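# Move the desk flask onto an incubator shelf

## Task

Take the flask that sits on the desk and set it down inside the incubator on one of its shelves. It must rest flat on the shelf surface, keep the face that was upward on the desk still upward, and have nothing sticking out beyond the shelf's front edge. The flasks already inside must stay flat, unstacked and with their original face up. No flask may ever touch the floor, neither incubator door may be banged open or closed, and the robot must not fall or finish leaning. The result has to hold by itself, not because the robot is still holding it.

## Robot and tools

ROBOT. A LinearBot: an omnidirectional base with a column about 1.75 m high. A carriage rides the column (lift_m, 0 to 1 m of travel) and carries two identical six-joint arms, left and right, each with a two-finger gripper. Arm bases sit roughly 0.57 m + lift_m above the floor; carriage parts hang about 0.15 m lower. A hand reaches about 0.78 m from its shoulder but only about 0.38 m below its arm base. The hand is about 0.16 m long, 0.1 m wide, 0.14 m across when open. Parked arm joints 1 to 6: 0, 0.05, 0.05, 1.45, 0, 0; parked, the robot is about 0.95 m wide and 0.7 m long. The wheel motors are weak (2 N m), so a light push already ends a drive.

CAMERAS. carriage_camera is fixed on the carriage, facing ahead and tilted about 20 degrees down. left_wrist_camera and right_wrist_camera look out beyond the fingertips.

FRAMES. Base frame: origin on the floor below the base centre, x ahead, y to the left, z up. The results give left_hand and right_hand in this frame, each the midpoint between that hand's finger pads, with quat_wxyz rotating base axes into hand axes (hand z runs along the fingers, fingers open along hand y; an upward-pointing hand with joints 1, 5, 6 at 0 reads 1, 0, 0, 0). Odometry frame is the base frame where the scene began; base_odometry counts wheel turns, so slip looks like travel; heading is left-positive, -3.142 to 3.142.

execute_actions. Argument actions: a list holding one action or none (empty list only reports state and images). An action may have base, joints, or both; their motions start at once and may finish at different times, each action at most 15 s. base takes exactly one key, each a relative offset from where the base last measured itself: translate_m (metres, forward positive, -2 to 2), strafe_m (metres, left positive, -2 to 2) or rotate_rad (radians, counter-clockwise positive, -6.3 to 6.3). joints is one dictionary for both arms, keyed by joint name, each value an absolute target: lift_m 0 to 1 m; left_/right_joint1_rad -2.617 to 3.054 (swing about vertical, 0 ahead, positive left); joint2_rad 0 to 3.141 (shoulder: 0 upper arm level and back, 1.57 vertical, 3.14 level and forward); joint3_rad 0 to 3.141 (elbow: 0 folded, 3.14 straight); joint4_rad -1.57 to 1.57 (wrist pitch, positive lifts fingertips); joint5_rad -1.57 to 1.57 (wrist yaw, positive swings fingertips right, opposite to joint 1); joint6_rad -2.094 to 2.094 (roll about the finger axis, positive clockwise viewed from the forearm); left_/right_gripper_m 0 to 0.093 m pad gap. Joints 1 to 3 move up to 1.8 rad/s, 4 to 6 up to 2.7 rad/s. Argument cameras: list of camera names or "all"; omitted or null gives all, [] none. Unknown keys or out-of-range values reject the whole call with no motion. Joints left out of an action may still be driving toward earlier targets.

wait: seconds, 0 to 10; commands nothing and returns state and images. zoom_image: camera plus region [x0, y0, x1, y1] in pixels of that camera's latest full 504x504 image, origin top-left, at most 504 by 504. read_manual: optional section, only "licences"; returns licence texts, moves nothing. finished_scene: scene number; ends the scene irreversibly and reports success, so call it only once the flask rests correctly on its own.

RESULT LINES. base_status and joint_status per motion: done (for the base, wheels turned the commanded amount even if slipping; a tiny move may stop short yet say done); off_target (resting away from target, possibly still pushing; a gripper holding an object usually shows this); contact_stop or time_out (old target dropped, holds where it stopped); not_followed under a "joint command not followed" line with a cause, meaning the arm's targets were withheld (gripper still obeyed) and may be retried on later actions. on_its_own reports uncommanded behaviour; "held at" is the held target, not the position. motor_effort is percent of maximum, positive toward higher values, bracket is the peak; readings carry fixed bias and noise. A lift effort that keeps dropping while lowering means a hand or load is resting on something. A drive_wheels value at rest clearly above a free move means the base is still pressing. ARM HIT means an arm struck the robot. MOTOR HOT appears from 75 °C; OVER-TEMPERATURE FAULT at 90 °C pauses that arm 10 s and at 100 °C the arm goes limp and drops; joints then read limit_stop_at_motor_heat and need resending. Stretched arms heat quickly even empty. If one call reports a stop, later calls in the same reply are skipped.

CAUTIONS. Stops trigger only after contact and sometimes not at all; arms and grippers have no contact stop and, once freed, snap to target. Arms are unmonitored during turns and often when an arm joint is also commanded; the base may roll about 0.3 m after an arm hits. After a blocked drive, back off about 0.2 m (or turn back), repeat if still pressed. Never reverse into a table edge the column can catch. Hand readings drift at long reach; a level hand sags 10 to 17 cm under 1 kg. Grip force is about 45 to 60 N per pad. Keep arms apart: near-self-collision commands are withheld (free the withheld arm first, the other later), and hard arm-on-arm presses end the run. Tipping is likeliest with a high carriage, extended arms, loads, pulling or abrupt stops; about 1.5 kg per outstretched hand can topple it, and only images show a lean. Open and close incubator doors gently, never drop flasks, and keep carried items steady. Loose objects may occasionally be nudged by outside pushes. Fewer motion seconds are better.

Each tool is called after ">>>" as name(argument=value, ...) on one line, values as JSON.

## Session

>>> execute_actions(actions=[])

Scene clock: 0.00 s.
base_odometry: x=+0.000 y=+0.000 heading=+0.000 (m, m, rad; odometry frame)
base_status: not commanded
joint_positions: lift_m=+0.300 left_joint1_rad=-0.023 left_joint2_rad=+0.025 left_joint3_rad=+0.038 left_joint4_rad=+1.480 left_joint5_rad=+0.029 left_joint6_rad=+0.029 left_gripper_m=+0.094 right_joint1_rad=-0.017 right_joint2_rad=+0.040 right_joint3_rad=+0.046 right_joint4_rad=+1.474 right_joint5_rad=-0.020 right_joint6_rad=+0.044 right_gripper_m=+0.094
joint_status: not commanded
motor_effort: lift_m=+23 drive_wheels=+6 (%)
left_hand: x=+0.2918 y=+0.3085 z=+1.2886 quat_wxyz=(+0.999, +0.015, +0.039, +0.003) (m; base frame)
right_hand: x=+0.2955 y=-0.3109 z=+1.2907 quat_wxyz=(+0.999, -0.008, +0.045, +0.014) (m; base frame)
pictures: carriage_camera, left_wrist_camera, right_wrist_camera
Images, in order (width x height): carriage_camera 504x504, left_wrist_camera 504x504, right_wrist_camera 504x504.

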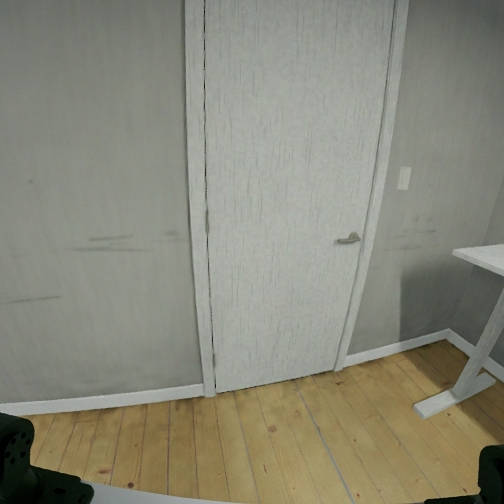

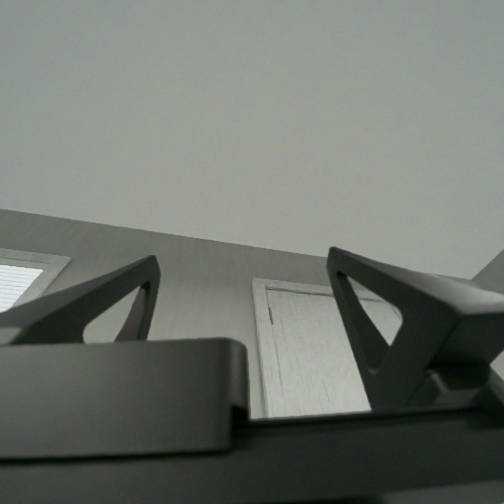

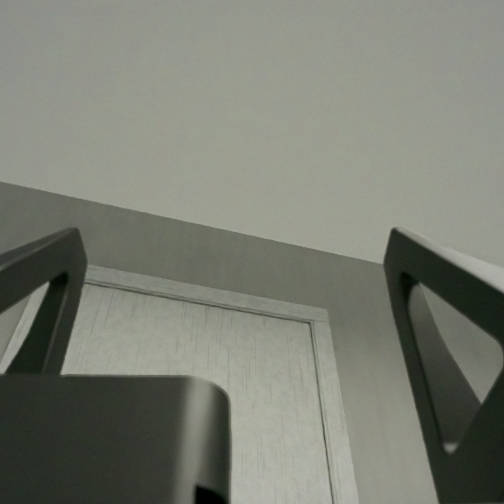

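>>> execute_actions(actions=[{"base": {"rotate_rad": -1.35}}], cameras=["carriage_camera"])

Scene clock: 3.20 s.
base_odometry: x=+0.000 y=+0.000 heading=-1.348 (m, m, rad; odometry frame)
base_status: done
joint_positions: lift_m=+0.300 left_joint1_rad=-0.023 left_joint2_rad=+0.025 left_joint3_rad=+0.038 left_joint4_rad=+1.480 left_joint5_rad=+0.029 left_joint6_rad=+0.029 left_gripper_m=+0.094 right_joint1_rad=-0.017 right_joint2_rad=+0.040 right_joint3_rad=+0.046 right_joint4_rad=+1.474 right_joint5_rad=-0.020 right_joint6_rad=+0.044 right_gripper_m=+0.094
joint_status: not commanded
motor_effort: lift_m=+23(24) drive_wheels=+16(33) (%)
left_hand: x=+0.2918 y=+0.3085 z=+1.2886 quat_wxyz=(+0.999, +0.015, +0.039, +0.003) (m; base frame)
right_hand: x=+0.2955 y=-0.3109 z=+1.2907 quat_wxyz=(+0.999, -0.008, +0.045, +0.014) (m; base frame)
pictures: carriage_camera
Images, in order (width x height): carriage_camera 504x504.

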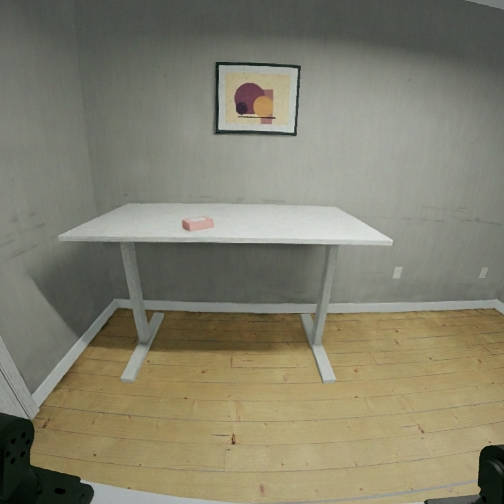

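>>> execute_actions(actions=[{"base": {"translate_m": 0.5}, "joints": {"lift_m": 0.72, "right_joint4_rad": 0.3, "right_joint5_rad": 1.55, "right_joint6_rad": -1.4}}], cameras=["carriage_camera", "right_wrist_camera"])

Scene clock: 8.07 s.
base_odometry: x=+0.109 y=-0.488 heading=-1.350 (m, m, rad; odometry frame)
base_status: done
joint_positions: lift_m=+0.720 left_joint1_rad=-0.023 left_joint2_rad=+0.025 left_joint3_rad=+0.038 left_joint4_rad=+1.481 left_joint5_rad=+0.029 left_joint6_rad=+0.029 left_gripper_m=+0.094 right_joint1_rad=-0.017 right_joint2_rad=+0.040 right_joint3_rad=+0.046 right_joint4_rad=+0.304 right_joint5_rad=+1.547 right_joint6_rad=-1.396 right_gripper_m=+0.094
joint_status: all done
motor_effort: lift_m=+23(28) drive_wheels=-6(32) (%)
left_hand: x=+0.2916 y=+0.3085 z=+1.7083 quat_wxyz=(+0.999, +0.015, +0.038, +0.003) (m; base frame)
right_hand: x=+0.3447 y=-0.4870 z=+1.4895 quat_wxyz=(+0.172, +0.167, +0.684, -0.688) (m; base frame)
pictures: carriage_camera, right_wrist_camera
Images, in order (width x height): carriage_camera 504x504, right_wrist_camera 504x504.

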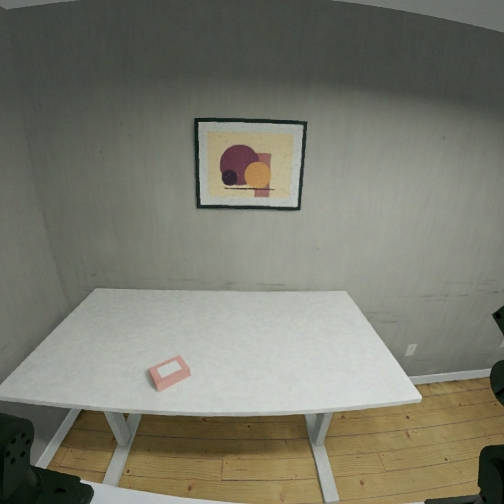

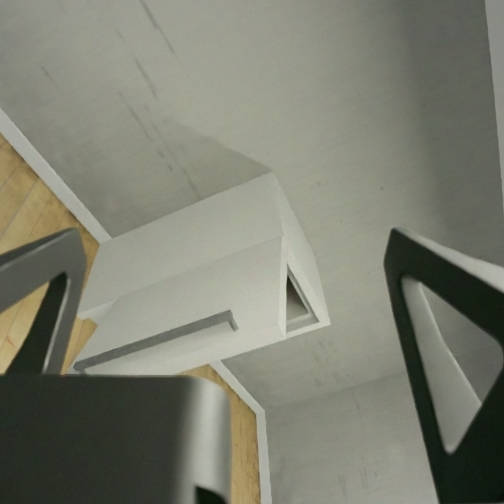

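>>> zoom_image(camera="carriage_camera", region=[120, 330, 220, 430])

>>> zoom_image(camera="right_wrist_camera", region=[200, 200, 360, 360])

Region (120, 330, 220, 430) of carriage_camera's 504x504 image, scaled by 5.040, with more detail than that image has.

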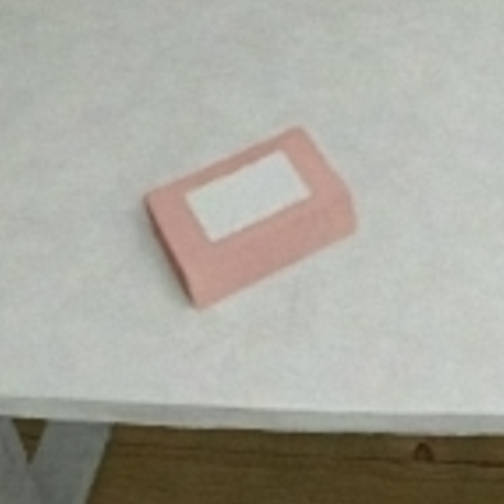

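Region (200, 200, 360, 360) of right_wrist_camera's 504x504 image, scaled by 3.150, with more detail than that image has.

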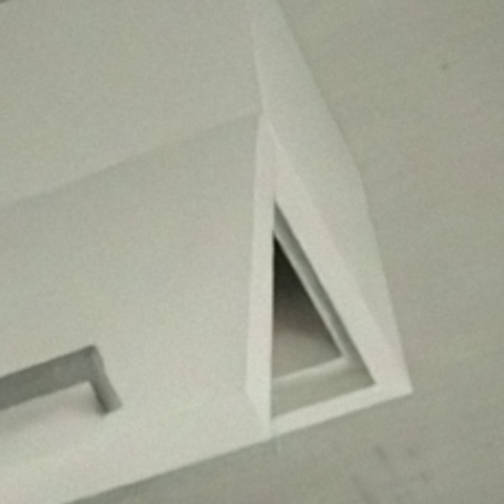

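>>> execute_actions(actions=[{"base": {"strafe_m": 0.423}, "joints": {"lift_m": 0.55, "left_joint1_rad": -0.9, "left_joint2_rad": 2.341, "left_joint3_rad": 0.965, "left_joint4_rad": 0.965, "left_joint5_rad": 0.0, "left_joint6_rad": -0.03, "right_joint4_rad": 1.45, "right_joint5_rad": 0, "right_joint6_rad": 0}}], cameras=["carriage_camera", "left_wrist_camera"])

Scene clock: 16.37 s.
base_odometry: x=+0.522 y=-0.395 heading=-1.350 (m, m, rad; odometry frame)
base_status: done
joint_positions: lift_m=+0.550 left_joint1_rad=-0.899 left_joint2_rad=+2.333 left_joint3_rad=+0.964 left_joint4_rad=+0.958 left_joint5_rad=+0.002 left_joint6_rad=-0.026 left_gripper_m=+0.094 right_joint1_rad=-0.017 right_joint2_rad=+0.040 right_joint3_rad=+0.046 right_joint4_rad=+1.444 right_joint5_rad=+0.004 right_joint6_rad=-0.004 right_gripper_m=+0.094
joint_status: all done
motor_effort: lift_m=+23(23) drive_wheels=-1(29) (%)
left_hand: x=+0.6057 y=-0.1056 z=+1.0881 quat_wxyz=(+0.490, +0.354, +0.758, -0.245) (m; base frame)
right_hand: x=+0.3029 y=-0.3151 z=+1.5397 quat_wxyz=(+0.998, +0.003, +0.060, -0.011) (m; base frame)
pictures: carriage_camera, left_wrist_camera
Images, in order (width x height): carriage_camera 504x504, left_wrist_camera 504x504.

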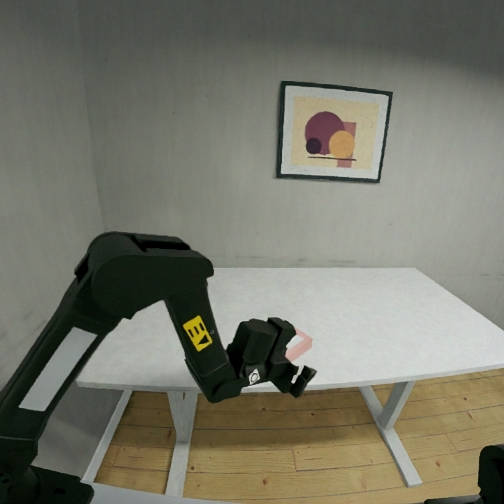

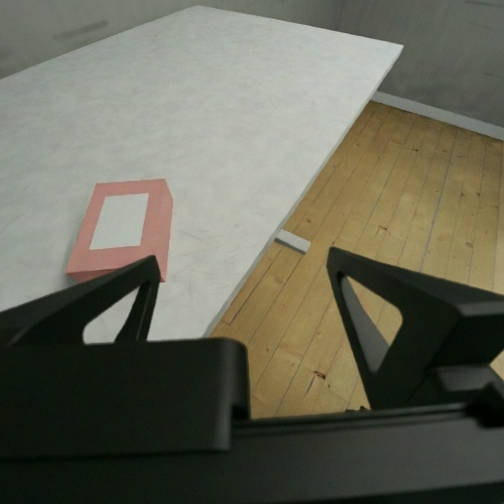

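>>> execute_actions(actions=[{"base": {"translate_m": 0.168}, "joints": {"lift_m": 0.51}}], cameras=["left_wrist_camera"])

Scene clock: 19.07 s.
base_odometry: x=+0.560 y=-0.559 heading=-1.349 (m, m, rad; odometry frame)
base_status: done
joint_positions: lift_m=+0.510 left_joint1_rad=-0.899 left_joint2_rad=+2.336 left_joint3_rad=+0.964 left_joint4_rad=+0.961 left_joint5_rad=+0.002 left_joint6_rad=-0.026 left_gripper_m=+0.094 right_joint1_rad=-0.017 right_joint2_rad=+0.040 right_joint3_rad=+0.046 right_joint4_rad=+1.447 right_joint5_rad=+0.002 right_joint6_rad=-0.004 right_gripper_m=+0.094
joint_status: all done
motor_effort: lift_m=+24(24) drive_wheels=-3(26) (%)
left_hand: x=+0.6055 y=-0.1057 z=+1.0474 quat_wxyz=(+0.490, +0.354, +0.758, -0.245) (m; base frame)
right_hand: x=+0.3020 y=-0.3147 z=+1.4997 quat_wxyz=(+0.998, +0.001, +0.058, -0.011) (m; base frame)
pictures: left_wrist_camera
Images, in order (width x height): left_wrist_camera 504x504.

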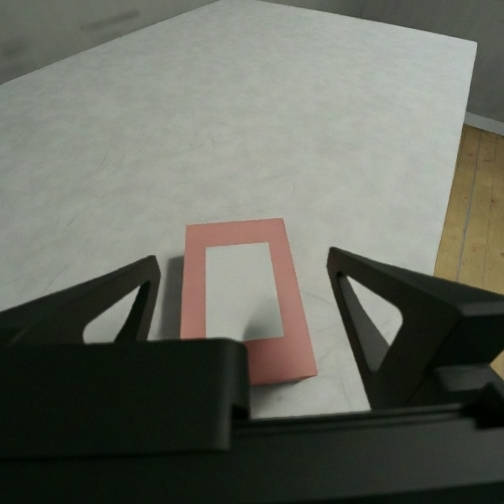

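>>> zoom_image(camera="left_wrist_camera", region=[140, 200, 350, 410])

Region (140, 200, 350, 410) of left_wrist_camera's 504x504 image, scaled by 2.400, with more detail than that image has.

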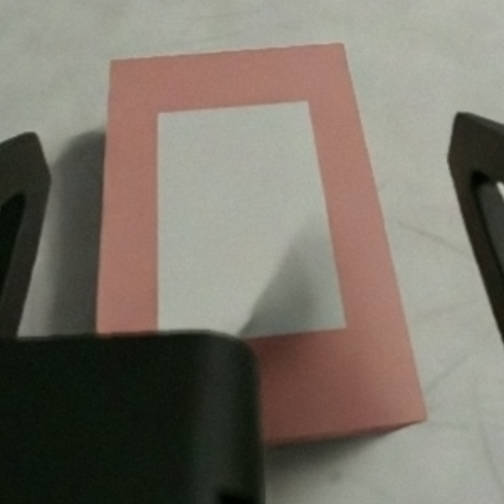

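>>> execute_actions(actions=[{"base": {"strafe_m": 0.006}, "joints": {"lift_m": 0.478}}], cameras=["left_wrist_camera"])

Scene clock: 21.13 s.
base_odometry: x=+0.565 y=-0.558 heading=-1.350 (m, m, rad; odometry frame)
base_status: done
joint_positions: lift_m=+0.478 left_joint1_rad=-0.899 left_joint2_rad=+2.338 left_joint3_rad=+0.964 left_joint4_rad=+0.963 left_joint5_rad=+0.001 left_joint6_rad=-0.026 left_gripper_m=+0.094 right_joint1_rad=-0.017 right_joint2_rad=+0.040 right_joint3_rad=+0.046 right_joint4_rad=+1.447 right_joint5_rad=+0.001 right_joint6_rad=-0.004 right_gripper_m=+0.094
joint_status: all done
motor_effort: lift_m=+24(24) drive_wheels=+8(13) (%)
left_hand: x=+0.6056 y=-0.1055 z=+1.0149 quat_wxyz=(+0.490, +0.354, +0.758, -0.245) (m; base frame)
right_hand: x=+0.3021 y=-0.3146 z=+1.4677 quat_wxyz=(+0.998, +0.001, +0.059, -0.011) (m; base frame)
pictures: left_wrist_camera
Images, in order (width x height): left_wrist_camera 504x504.

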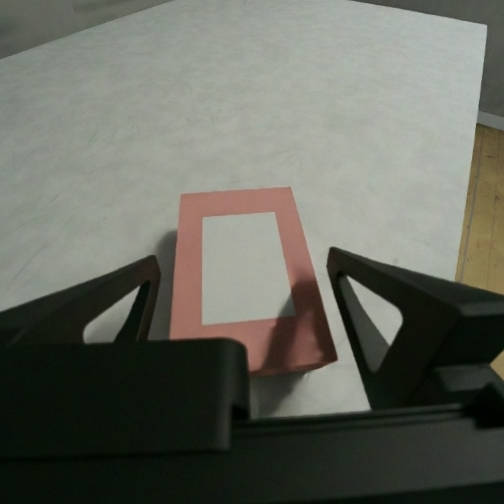

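>>> execute_actions(actions=[])

Scene clock: 22.40 s.
base_odometry: x=+0.565 y=-0.558 heading=-1.350 (m, m, rad; odometry frame)
base_status: done
joint_positions: lift_m=+0.478 left_joint1_rad=-0.899 left_joint2_rad=+2.338 left_joint3_rad=+0.964 left_joint4_rad=+0.963 left_joint5_rad=+0.001 left_joint6_rad=-0.026 left_gripper_m=+0.094 right_joint1_rad=-0.017 right_joint2_rad=+0.040 right_joint3_rad=+0.046 right_joint4_rad=+1.447 right_joint5_rad=+0.001 right_joint6_rad=-0.004 right_gripper_m=+0.094
joint_status: all done
motor_effort: lift_m=+23(24) drive_wheels=+8(13) (%)
left_hand: x=+0.6056 y=-0.1055 z=+1.0149 quat_wxyz=(+0.490, +0.354, +0.758, -0.245) (m; base frame)
right_hand: x=+0.3021 y=-0.3146 z=+1.4677 quat_wxyz=(+0.998, +0.001, +0.059, -0.011) (m; base frame)
pictures: carriage_camera, left_wrist_camera, right_wrist_camera
Images, in order (width x height): carriage_camera 504x504, left_wrist_camera 504x504, right_wrist_camera 504x504.

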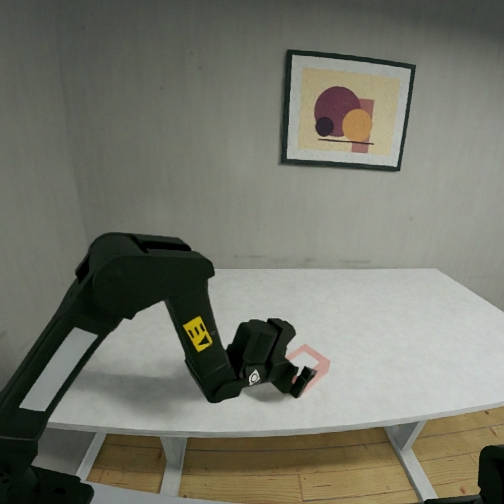

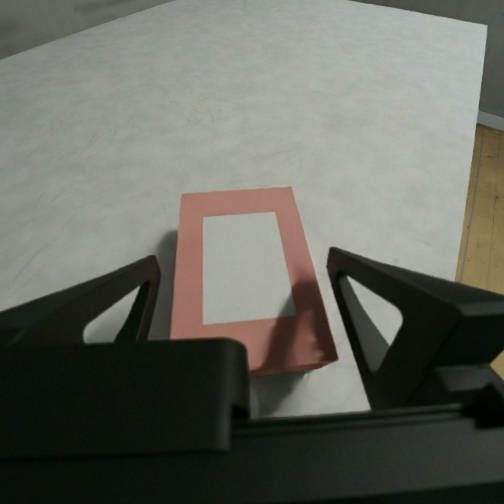

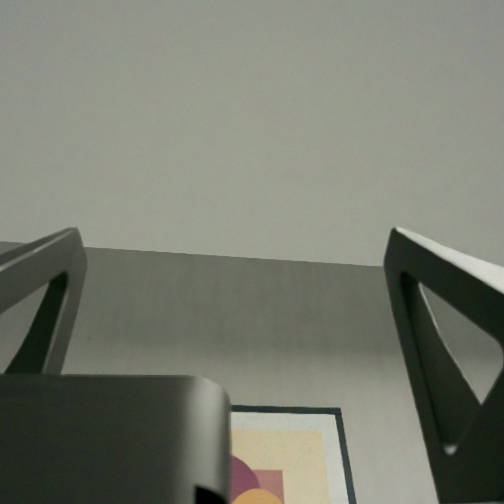

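>>> execute_actions(actions=[{"joints":{"lift_m":0.458}}], cameras=["left_wrist_camera"])

Scene clock: 23.33 s.
base_odometry: x=+0.565 y=-0.558 heading=-1.350 (m, m, rad; odometry frame)
base_status: not commanded
joint_positions: lift_m=+0.458 left_joint1_rad=-0.899 left_joint2_rad=+2.338 left_joint3_rad=+0.964 left_joint4_rad=+0.963 left_joint5_rad=+0.000 left_joint6_rad=-0.026 left_gripper_m=+0.094 right_joint1_rad=-0.017 right_joint2_rad=+0.040 right_joint3_rad=+0.046 right_joint4_rad=+1.447 right_joint5_rad=+0.001 right_joint6_rad=-0.004 right_gripper_m=+0.094
joint_status: all done
motor_effort: lift_m=+23(24) drive_wheels=+7(8) (%)
left_hand: x=+0.6056 y=-0.1054 z=+0.9946 quat_wxyz=(+0.490, +0.354, +0.758, -0.245) (m; base frame)
right_hand: x=+0.3020 y=-0.3145 z=+1.4478 quat_wxyz=(+0.998, +0.001, +0.058, -0.011) (m; base frame)
pictures: left_wrist_camera
Images, in order (width x height): left_wrist_camera 504x504.

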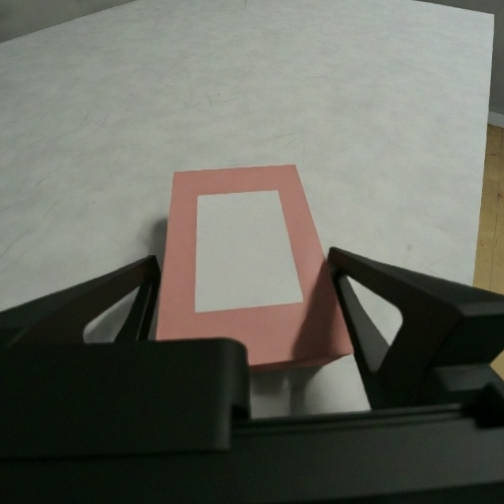

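>>> execute_actions(actions=[{"joints":{"lift_m":0.446}}], cameras=["left_wrist_camera"])

Scene clock: 24.23 s.
base_odometry: x=+0.565 y=-0.558 heading=-1.350 (m, m, rad; odometry frame)
base_status: not commanded
joint_positions: lift_m=+0.446 left_joint1_rad=-0.899 left_joint2_rad=+2.339 left_joint3_rad=+0.964 left_joint4_rad=+0.964 left_joint5_rad=+0.000 left_joint6_rad=-0.026 left_gripper_m=+0.094 right_joint1_rad=-0.017 right_joint2_rad=+0.040 right_joint3_rad=+0.046 right_joint4_rad=+1.448 right_joint5_rad=+0.001 right_joint6_rad=-0.004 right_gripper_m=+0.094
joint_status: all done
motor_effort: lift_m=+23(24) drive_wheels=+7(4) (%)
left_hand: x=+0.6056 y=-0.1053 z=+0.9822 quat_wxyz=(+0.490, +0.354, +0.758, -0.245) (m; base frame)
right_hand: x=+0.3019 y=-0.3145 z=+1.4357 quat_wxyz=(+0.998, +0.001, +0.058, -0.011) (m; base frame)
pictures: left_wrist_camera
Images, in order (width x height): left_wrist_camera 504x504.

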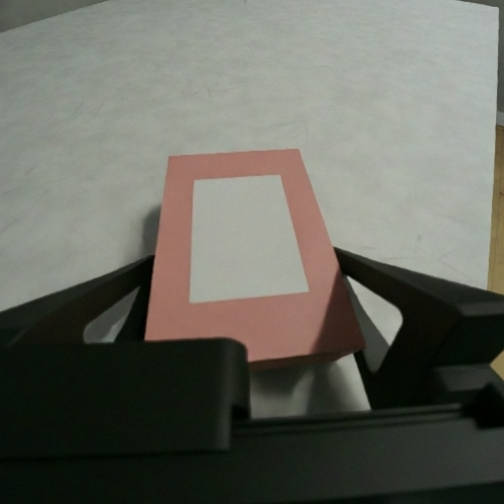

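Good alignment. Close the gripper.

>>> execute_actions(actions=[{"joints":{"left_gripper_m":0.065}}], cameras=["left_wrist_camera"])

Scene clock: 25.03 s.
base_odometry: x=+0.565 y=-0.558 heading=-1.350 (m, m, rad; odometry frame)
base_status: not commanded
joint_positions: lift_m=+0.446 left_joint1_rad=-0.899 left_joint2_rad=+2.339 left_joint3_rad=+0.964 left_joint4_rad=+0.964 left_joint5_rad=+0.000 left_joint6_rad=-0.026 left_gripper_m=+0.084 right_joint1_rad=-0.017 right_joint2_rad=+0.040 right_joint3_rad=+0.046 right_joint4_rad=+1.448 right_joint5_rad=+0.001 right_joint6_rad=-0.004 right_gripper_m=+0.094
joint_status: left_gripper_m off_target (ended at +0.084, target +0.065)
motor_effort: lift_m=+23(24) drive_wheels=+7(7) (%)
left_hand: x=+0.6056 y=-0.1053 z=+0.9822 quat_wxyz=(+0.490, +0.354, +0.758, -0.245) (m; base frame)
right_hand: x=+0.3019 y=-0.3145 z=+1.4357 quat_wxyz=(+0.998, +0.001, +0.058, -0.011) (m; base frame)
pictures: left_wrist_camera
Images, in order (width x height): left_wrist_camera 504x504.

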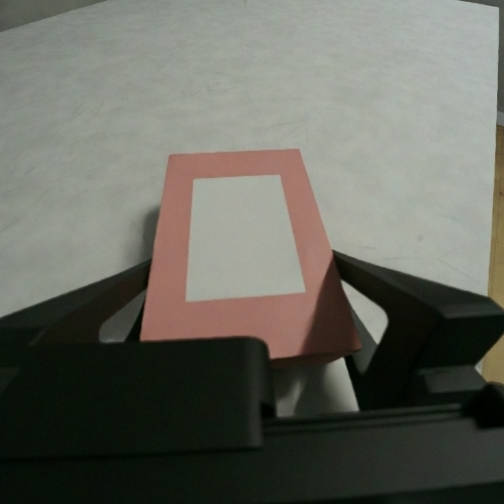

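>>> execute_actions(actions=[{"joints":{"lift_m":0.50}}], cameras=["left_wrist_camera","carriage_camera"])

Scene clock: 26.00 s.
base_odometry: x=+0.565 y=-0.558 heading=-1.350 (m, m, rad; odometry frame)
base_status: not commanded
joint_positions: lift_m=+0.500 left_joint1_rad=-0.899 left_joint2_rad=+2.339 left_joint3_rad=+0.964 left_joint4_rad=+0.958 left_joint5_rad=+0.000 left_joint6_rad=-0.027 left_gripper_m=+0.084 right_joint1_rad=-0.017 right_joint2_rad=+0.040 right_joint3_rad=+0.046 right_joint4_rad=+1.448 right_joint5_rad=+0.000 right_joint6_rad=-0.004 right_gripper_m=+0.094
joint_status: all done
motor_effort: lift_m=+23(29) drive_wheels=+7(7) (%)
left_hand: x=+0.6054 y=-0.1049 z=+1.0353 quat_wxyz=(+0.488, +0.354, +0.760, -0.244) (m; base frame)
right_hand: x=+0.3018 y=-0.3144 z=+1.4898 quat_wxyz=(+0.998, +0.000, +0.058, -0.011) (m; base frame)
pictures: carriage_camera, left_wrist_camera
Images, in order (width x height): carriage_camera 504x504, left_wrist_camera 504x504.

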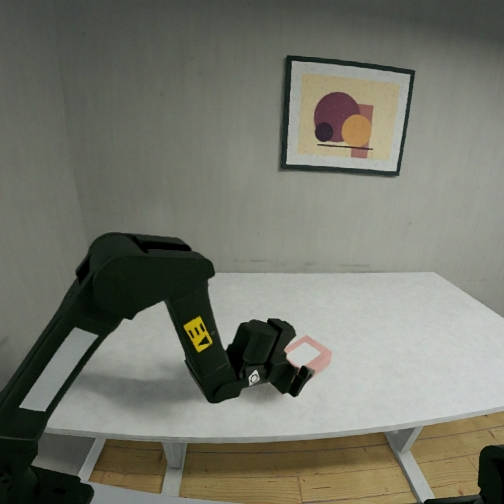

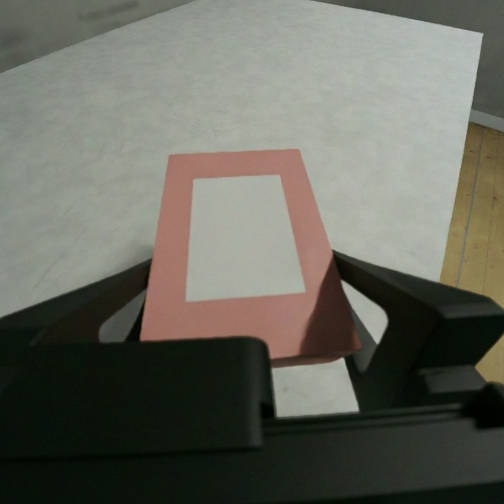

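>>> execute_actions(actions=[{"base":{"translate_m":-0.25},"joints":{"left_joint1_rad":-0.03,"left_joint2_rad":1.58,"left_joint3_rad":0.205,"left_joint4_rad":0.98}}], cameras=["left_wrist_camera","carriage_camera"])

Scene clock: 29.07 s.
base_odometry: x=+0.511 y=-0.314 heading=-1.350 (m, m, rad; odometry frame)
base_status: done
joint_positions: lift_m=+0.500 left_joint1_rad=-0.032 left_joint2_rad=+1.599 left_joint3_rad=+0.215 left_joint4_rad=+0.972 left_joint5_rad=-0.006 left_joint6_rad=-0.027 left_gripper_m=+0.084 right_joint1_rad=-0.017 right_joint2_rad=+0.040 right_joint3_rad=+0.046 right_joint4_rad=+1.448 right_joint5_rad=+0.000 right_joint6_rad=-0.004 right_gripper_m=+0.094
joint_status: all done
motor_effort: lift_m=+23(23) drive_wheels=-1(25) (%)
left_hand: x=+0.6297 y=+0.3034 z=+1.1093 quat_wxyz=(+0.547, +0.001, +0.837, -0.014) (m; base frame)
right_hand: x=+0.3018 y=-0.3144 z=+1.4898 quat_wxyz=(+0.998, +0.000, +0.058, -0.011) (m; base frame)
pictures: carriage_camera, left_wrist_camera
Images, in order (width x height): carriage_camera 504x504, left_wrist_camera 504x504.

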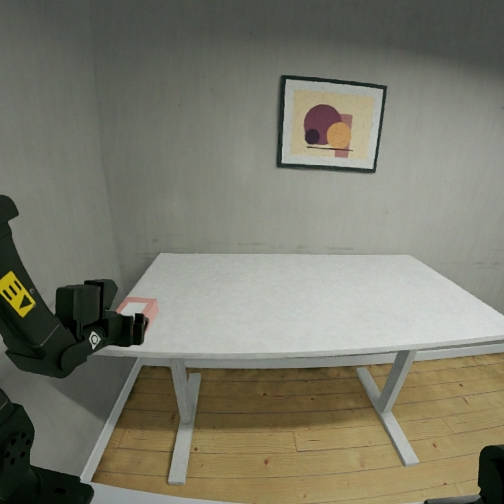

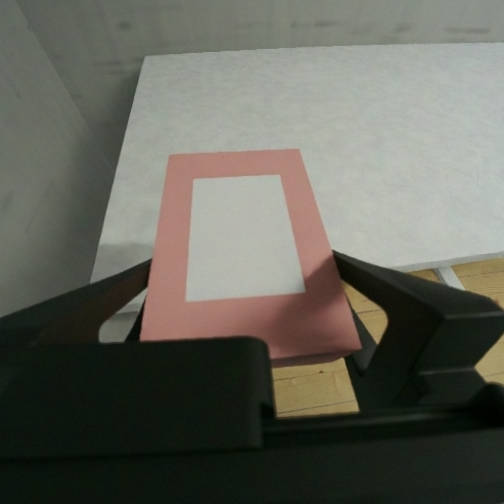

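>>> execute_actions(actions=[{"base":{"rotate_rad":-1.35}}], cameras=["carriage_camera"])

Scene clock: 32.67 s.
base_odometry: x=+0.511 y=-0.314 heading=-2.698 (m, m, rad; odometry frame)
base_status: done
joint_positions: lift_m=+0.500 left_joint1_rad=-0.031 left_joint2_rad=+1.599 left_joint3_rad=+0.215 left_joint4_rad=+0.972 left_joint5_rad=-0.004 left_joint6_rad=-0.027 left_gripper_m=+0.084 right_joint1_rad=-0.017 right_joint2_rad=+0.040 right_joint3_rad=+0.046 right_joint4_rad=+1.448 right_joint5_rad=+0.000 right_joint6_rad=-0.004 right_gripper_m=+0.094
joint_status: not commanded
motor_effort: lift_m=+23(23) drive_wheels=+16(40) (%)
left_hand: x=+0.6297 y=+0.3032 z=+1.1093 quat_wxyz=(+0.547, +0.001, +0.837, -0.014) (m; base frame)
right_hand: x=+0.3018 y=-0.3144 z=+1.4898 quat_wxyz=(+0.998, +0.000, +0.058, -0.011) (m; base frame)
pictures: carriage_camera
Images, in order (width x height): carriage_camera 504x504.

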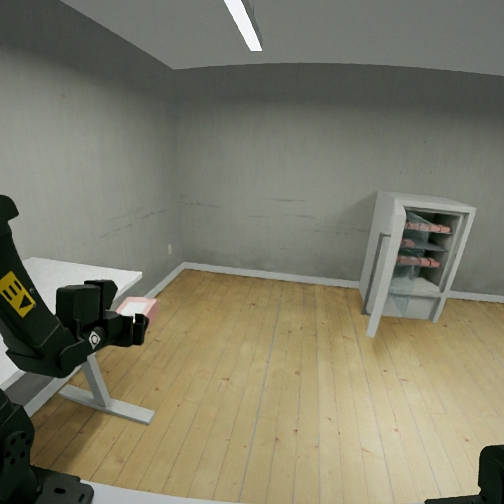

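>>> zoom_image(camera="carriage_camera", region=[340, 170, 504, 350])

Region (340, 170, 504, 350) of carriage_camera's 504x504 image, scaled by 2.800, with more detail than that image has; it fills the left 459 columns of this view, and the rest is white.

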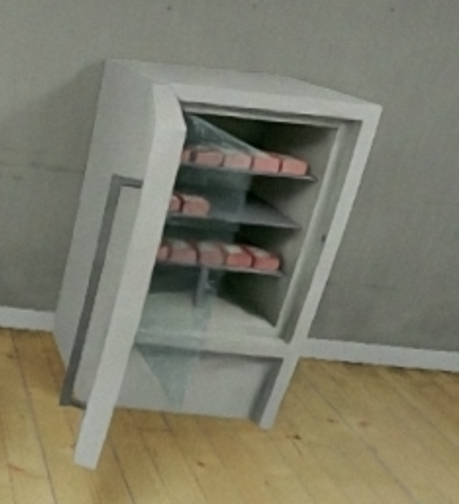

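>>> execute_actions(actions=[{"base":{"strafe_m":-1.85},"joints":{"lift_m":0.33}}], cameras=["carriage_camera"])

Scene clock: 41.10 s.
base_odometry: x=-0.280 y=+1.358 heading=-2.699 (m, m, rad; odometry frame)
base_status: done
joint_positions: lift_m=+0.330 left_joint1_rad=-0.031 left_joint2_rad=+1.596 left_joint3_rad=+0.215 left_joint4_rad=+0.962 left_joint5_rad=-0.003 left_joint6_rad=-0.027 left_gripper_m=+0.084 right_joint1_rad=-0.017 right_joint2_rad=+0.040 right_joint3_rad=+0.046 right_joint4_rad=+1.448 right_joint5_rad=-0.001 right_joint6_rad=-0.004 right_gripper_m=+0.094
joint_status: all done
motor_effort: lift_m=+24(24) drive_wheels=-6(34) (%)
left_hand: x=+0.6289 y=+0.3031 z=+0.9380 quat_wxyz=(+0.544, +0.001, +0.839, -0.015) (m; base frame)
right_hand: x=+0.3018 y=-0.3142 z=+1.3197 quat_wxyz=(+0.998, +0.000, +0.058, -0.011) (m; base frame)
pictures: carriage_camera
Images, in order (width x height): carriage_camera 504x504.

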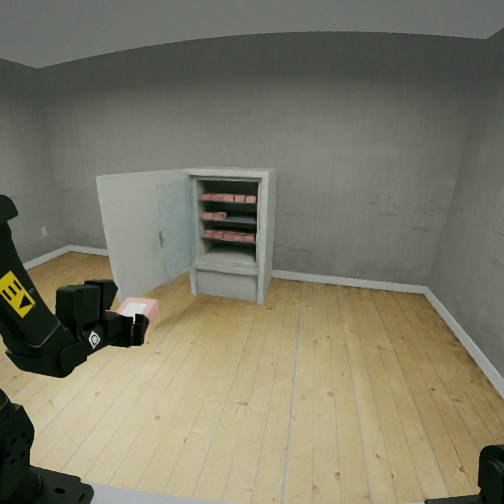

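>>> zoom_image(camera="carriage_camera", region=[90, 150, 290, 320])

Region (90, 150, 290, 320) of carriage_camera's 504x504 image, scaled by 2.520, with more detail than that image has; it fills the top 428 rows of this view, and the rest is white.

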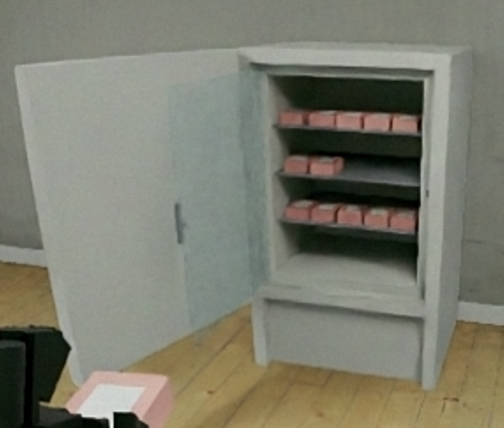

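>>> execute_actions(actions=[{"base":{"translate_m":1.0},"joints":{"left_joint1_rad":-0.28,"left_joint2_rad":2.33,"left_joint3_rad":0.965,"left_joint4_rad":0.985,"lift_m":0.31}}], cameras=["carriage_camera","left_wrist_camera"])

Scene clock: 49.13 s.
base_odometry: x=-1.184 y=+0.932 heading=-2.700 (m, m, rad; odometry frame)
base_status: done
joint_positions: lift_m=+0.310 left_joint1_rad=-0.282 left_joint2_rad=+2.321 left_joint3_rad=+0.946 left_joint4_rad=+0.970 left_joint5_rad=-0.001 left_joint6_rad=-0.027 left_gripper_m=+0.084 right_joint1_rad=-0.017 right_joint2_rad=+0.040 right_joint3_rad=+0.046 right_joint4_rad=+1.451 right_joint5_rad=-0.001 right_joint6_rad=-0.004 right_gripper_m=+0.094
joint_status: all done
motor_effort: lift_m=+23(24) drive_wheels=-5(30) (%)
left_hand: x=+0.7839 y=+0.1656 z=+0.8511 quat_wxyz=(+0.544, +0.106, +0.828, -0.085) (m; base frame)
right_hand: x=+0.3011 y=-0.3142 z=+1.2999 quat_wxyz=(+0.998, +0.000, +0.057, -0.011) (m; base frame)
pictures: carriage_camera, left_wrist_camera
Images, in order (width x height): carriage_camera 504x504, left_wrist_camera 504x504.

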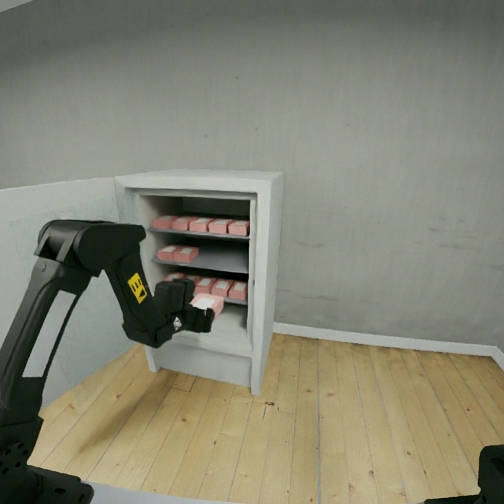

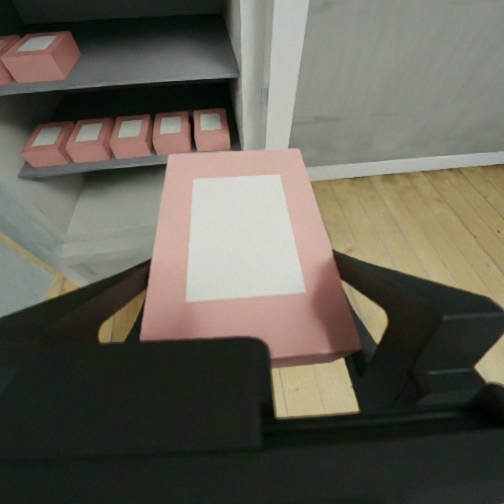

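>>> zoom_image(camera="left_wrist_camera", region=[0, 0, 310, 200])

>>> zoom_image(camera="carriage_camera", region=[110, 160, 300, 400])

Region (0, 0, 310, 200) of left_wrist_camera's 504x504 image, scaled by 1.626, with more detail than that image has; it fills the top 325 rows of this view, and the rest is white.

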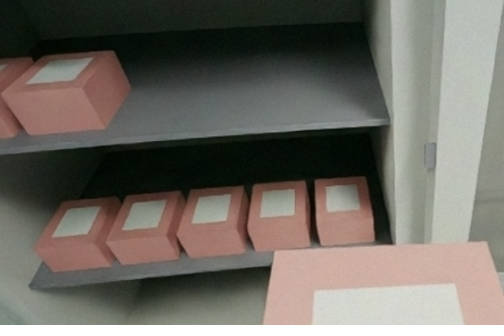

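Region (110, 160, 300, 400) of carriage_camera's 504x504 image, scaled by 2.100, with more detail than that image has; it fills the left 399 columns of this view, and the rest is white.

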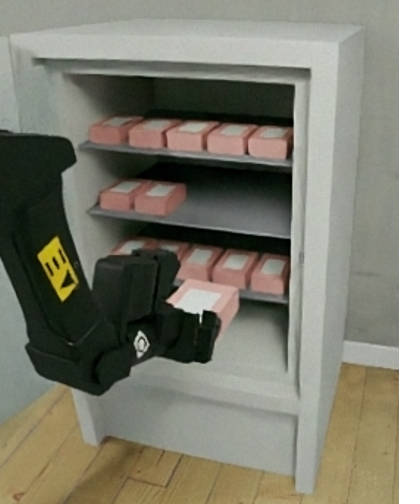

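>>> execute_actions(actions=[{"base":{"translate_m":0.24},"joints":{"left_joint1_rad":-0.243}}], cameras=["carriage_camera","left_wrist_camera"])

Scene clock: 57.90 s.
base_odometry: x=-1.402 y=+0.830 heading=-2.701 (m, m, rad; odometry frame)
base_status: done
joint_positions: lift_m=+0.310 left_joint1_rad=-0.242 left_joint2_rad=+2.321 left_joint3_rad=+0.946 left_joint4_rad=+0.970 left_joint5_rad=+0.000 left_joint6_rad=-0.027 left_gripper_m=+0.084 right_joint1_rad=-0.017 right_joint2_rad=+0.040 right_joint3_rad=+0.046 right_joint4_rad=+1.453 right_joint5_rad=-0.001 right_joint6_rad=-0.004 right_gripper_m=+0.094
joint_status: all done
motor_effort: lift_m=+23(23) drive_wheels=-5(30) (%)
left_hand: x=+0.7894 y=+0.1862 z=+0.8511 quat_wxyz=(+0.546, +0.090, +0.830, -0.074) (m; base frame)
right_hand: x=+0.3006 y=-0.3142 z=+1.2999 quat_wxyz=(+0.998, +0.000, +0.056, -0.011) (m; base frame)
pictures: carriage_camera, left_wrist_camera
Images, in order (width x height): carriage_camera 504x504, left_wrist_camera 504x504.

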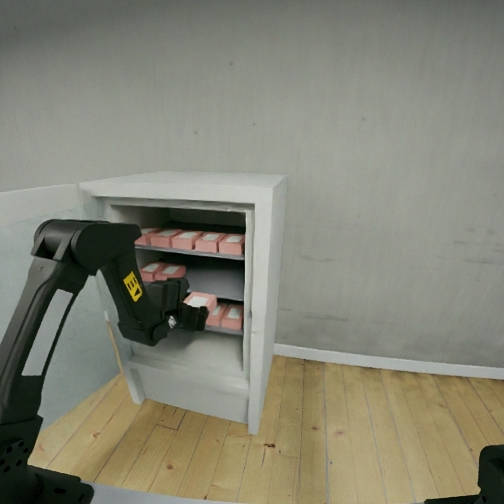

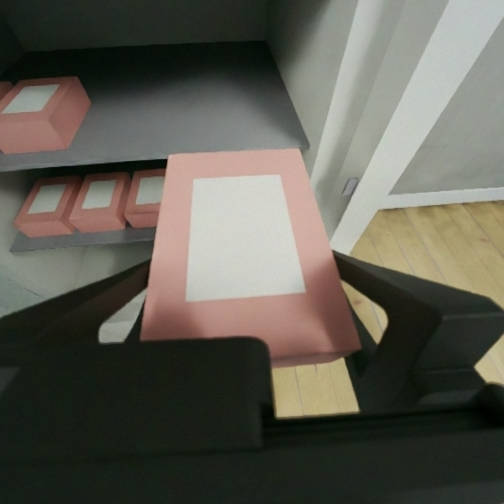

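>>> execute_actions(actions=[{"base":{"translate_m":0.17}}], cameras=["carriage_camera","left_wrist_camera"])

Scene clock: 61.63 s.
base_odometry: x=-1.556 y=+0.758 heading=-2.703 (m, m, rad; odometry frame)
base_status: done
joint_positions: lift_m=+0.310 left_joint1_rad=-0.243 left_joint2_rad=+2.321 left_joint3_rad=+0.946 left_joint4_rad=+0.970 left_joint5_rad=+0.000 left_joint6_rad=-0.027 left_gripper_m=+0.084 right_joint1_rad=-0.017 right_joint2_rad=+0.040 right_joint3_rad=+0.046 right_joint4_rad=+1.453 right_joint5_rad=-0.001 right_joint6_rad=-0.004 right_gripper_m=+0.094
joint_status: not commanded
motor_effort: lift_m=+23(23) drive_wheels=-4(31) (%)
left_hand: x=+0.7893 y=+0.1858 z=+0.8511 quat_wxyz=(+0.545, +0.090, +0.830, -0.074) (m; base frame)
right_hand: x=+0.3006 y=-0.3142 z=+1.2999 quat_wxyz=(+0.998, +0.000, +0.056, -0.011) (m; base frame)
pictures: carriage_camera, left_wrist_camera
Images, in order (width x height): carriage_camera 504x504, left_wrist_camera 504x504.

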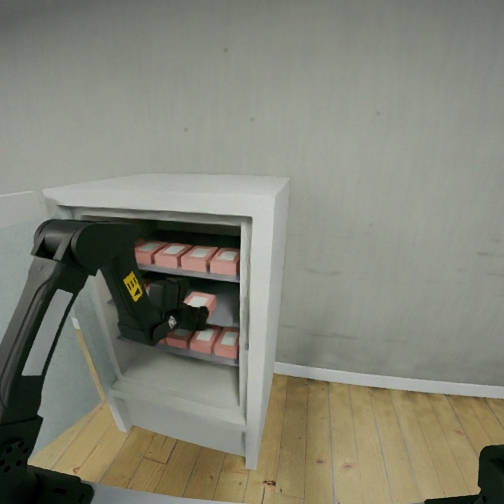

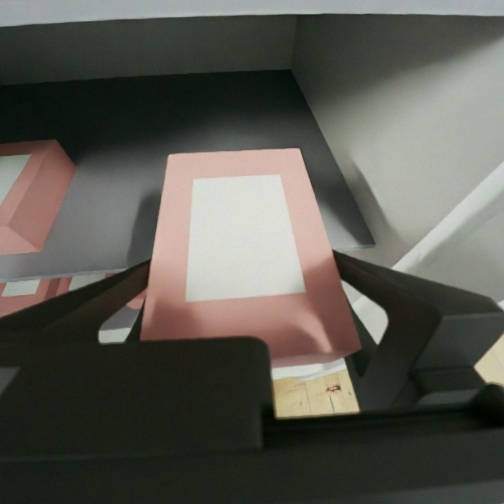

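>>> execute_actions(actions=[{"base":{"translate_m":0.055},"joints":{"lift_m":0.268}}], cameras=["carriage_camera","left_wrist_camera"])

Scene clock: 64.30 s.
base_odometry: x=-1.606 y=+0.735 heading=-2.703 (m, m, rad; odometry frame)
base_status: done
joint_positions: lift_m=+0.268 left_joint1_rad=-0.243 left_joint2_rad=+2.328 left_joint3_rad=+0.949 left_joint4_rad=+0.966 left_joint5_rad=+0.000 left_joint6_rad=-0.027 left_gripper_m=+0.084 right_joint1_rad=-0.017 right_joint2_rad=+0.040 right_joint3_rad=+0.046 right_joint4_rad=+1.453 right_joint5_rad=-0.001 right_joint6_rad=-0.004 right_gripper_m=+0.094
joint_status: all done
motor_effort: lift_m=+23(24) drive_wheels=-3(32) (%)
left_hand: x=+0.7891 y=+0.1859 z=+0.8056 quat_wxyz=(+0.542, +0.090, +0.832, -0.074) (m; base frame)
right_hand: x=+0.3006 y=-0.3142 z=+1.2579 quat_wxyz=(+0.998, +0.000, +0.056, -0.011) (m; base frame)
pictures: carriage_camera, left_wrist_camera
Images, in order (width x height): carriage_camera 504x504, left_wrist_camera 504x504.

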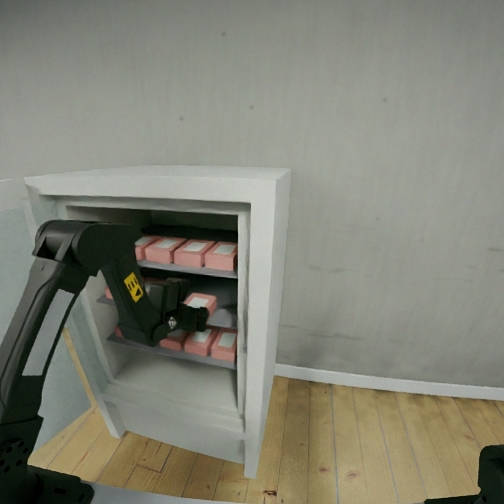

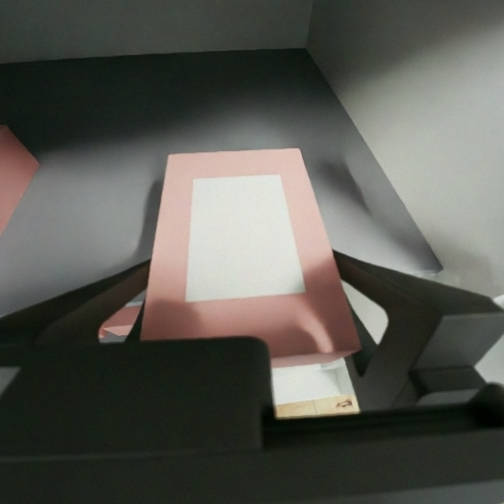

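>>> execute_actions(actions=[{"joints":{"lift_m":0.254}}], cameras=["left_wrist_camera"])

Scene clock: 65.80 s.
base_odometry: x=-1.606 y=+0.735 heading=-2.703 (m, m, rad; odometry frame)
base_status: not commanded
joint_positions: lift_m=+0.254 left_joint1_rad=-0.243 left_joint2_rad=+2.329 left_joint3_rad=+0.951 left_joint4_rad=+0.974 left_joint5_rad=+0.000 left_joint6_rad=-0.028 left_gripper_m=+0.084 right_joint1_rad=-0.017 right_joint2_rad=+0.040 right_joint3_rad=+0.046 right_joint4_rad=+1.453 right_joint5_rad=-0.001 right_joint6_rad=-0.004 right_gripper_m=+0.094
joint_status: all done
motor_effort: lift_m=+23(24) drive_wheels=+6(4) (%)
left_hand: x=+0.7904 y=+0.1856 z=+0.7935 quat_wxyz=(+0.546, +0.090, +0.830, -0.074) (m; base frame)
right_hand: x=+0.3007 y=-0.3142 z=+1.2439 quat_wxyz=(+0.998, +0.000, +0.056, -0.011) (m; base frame)
pictures: left_wrist_camera
Images, in order (width x height): left_wrist_camera 504x504.

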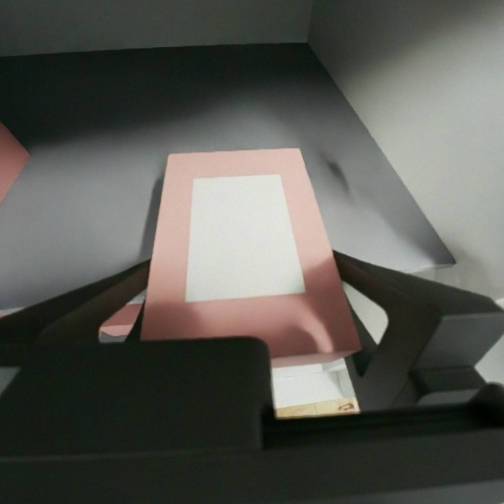

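>>> execute_actions(actions=[], cameras=["carriage_camera"])

>>> zoom_image(camera="carriage_camera", region=[90, 200, 270, 380])

Scene clock: 66.57 s.
base_odometry: x=-1.606 y=+0.735 heading=-2.703 (m, m, rad; odometry frame)
base_status: not commanded
joint_positions: lift_m=+0.254 left_joint1_rad=-0.243 left_joint2_rad=+2.329 left_joint3_rad=+0.951 left_joint4_rad=+0.974 left_joint5_rad=+0.000 left_joint6_rad=-0.028 left_gripper_m=+0.084 right_joint1_rad=-0.017 right_joint2_rad=+0.040 right_joint3_rad=+0.046 right_joint4_rad=+1.453 right_joint5_rad=-0.001 right_joint6_rad=-0.004 right_gripper_m=+0.094
joint_status: all done
motor_effort: lift_m=+23(24) drive_wheels=+6(4) (%)
left_hand: x=+0.7904 y=+0.1856 z=+0.7935 quat_wxyz=(+0.546, +0.090, +0.830, -0.074) (m; base frame)
right_hand: x=+0.3007 y=-0.3142 z=+1.2439 quat_wxyz=(+0.998, +0.000, +0.056, -0.011) (m; base frame)
pictures: carriage_camera
Images, in order (width x height): carriage_camera 504x504.

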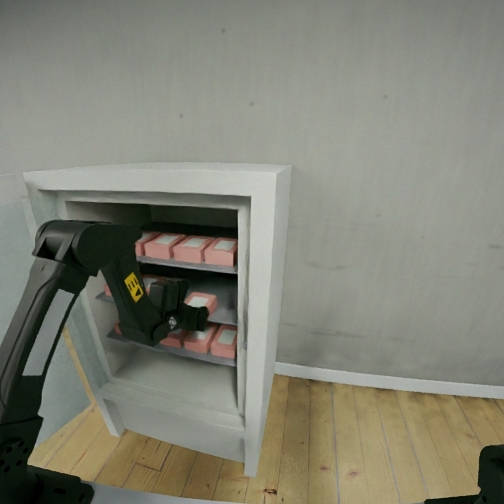

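Region (90, 200, 270, 380) of carriage_camera's 504x504 image, scaled by 2.800, with more detail than that image has.

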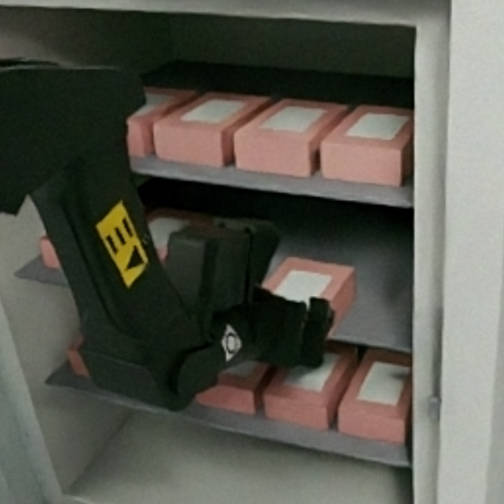

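>>> execute_actions(actions=[{"base":{"translate_m":0.058}}], cameras=["carriage_camera","left_wrist_camera"])

Scene clock: 69.57 s.
base_odometry: x=-1.659 y=+0.710 heading=-2.704 (m, m, rad; odometry frame)
base_status: done
joint_positions: lift_m=+0.254 left_joint1_rad=-0.243 left_joint2_rad=+2.329 left_joint3_rad=+0.951 left_joint4_rad=+0.974 left_joint5_rad=+0.000 left_joint6_rad=-0.028 left_gripper_m=+0.084 right_joint1_rad=-0.017 right_joint2_rad=+0.040 right_joint3_rad=+0.046 right_joint4_rad=+1.453 right_joint5_rad=-0.001 right_joint6_rad=-0.004 right_gripper_m=+0.094
joint_status: not commanded
motor_effort: lift_m=+23(23) drive_wheels=-3(33) (%)
left_hand: x=+0.7903 y=+0.1853 z=+0.7935 quat_wxyz=(+0.546, +0.090, +0.830, -0.075) (m; base frame)
right_hand: x=+0.3006 y=-0.3142 z=+1.2439 quat_wxyz=(+0.998, +0.000, +0.056, -0.011) (m; base frame)
pictures: carriage_camera, left_wrist_camera
Images, in order (width x height): carriage_camera 504x504, left_wrist_camera 504x504.

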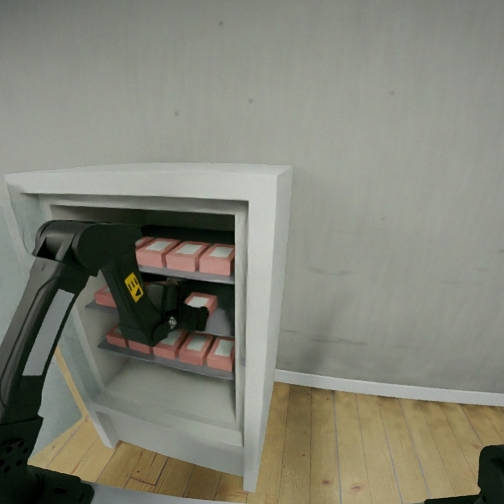

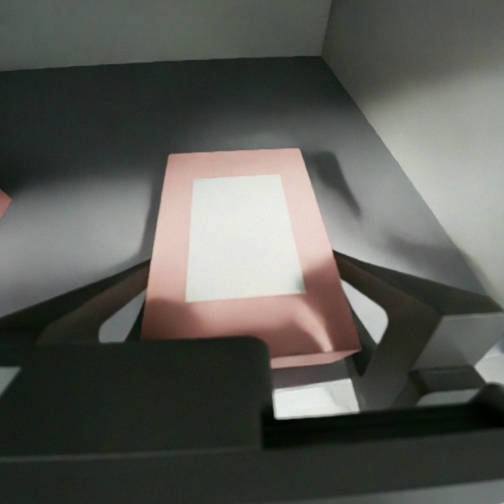

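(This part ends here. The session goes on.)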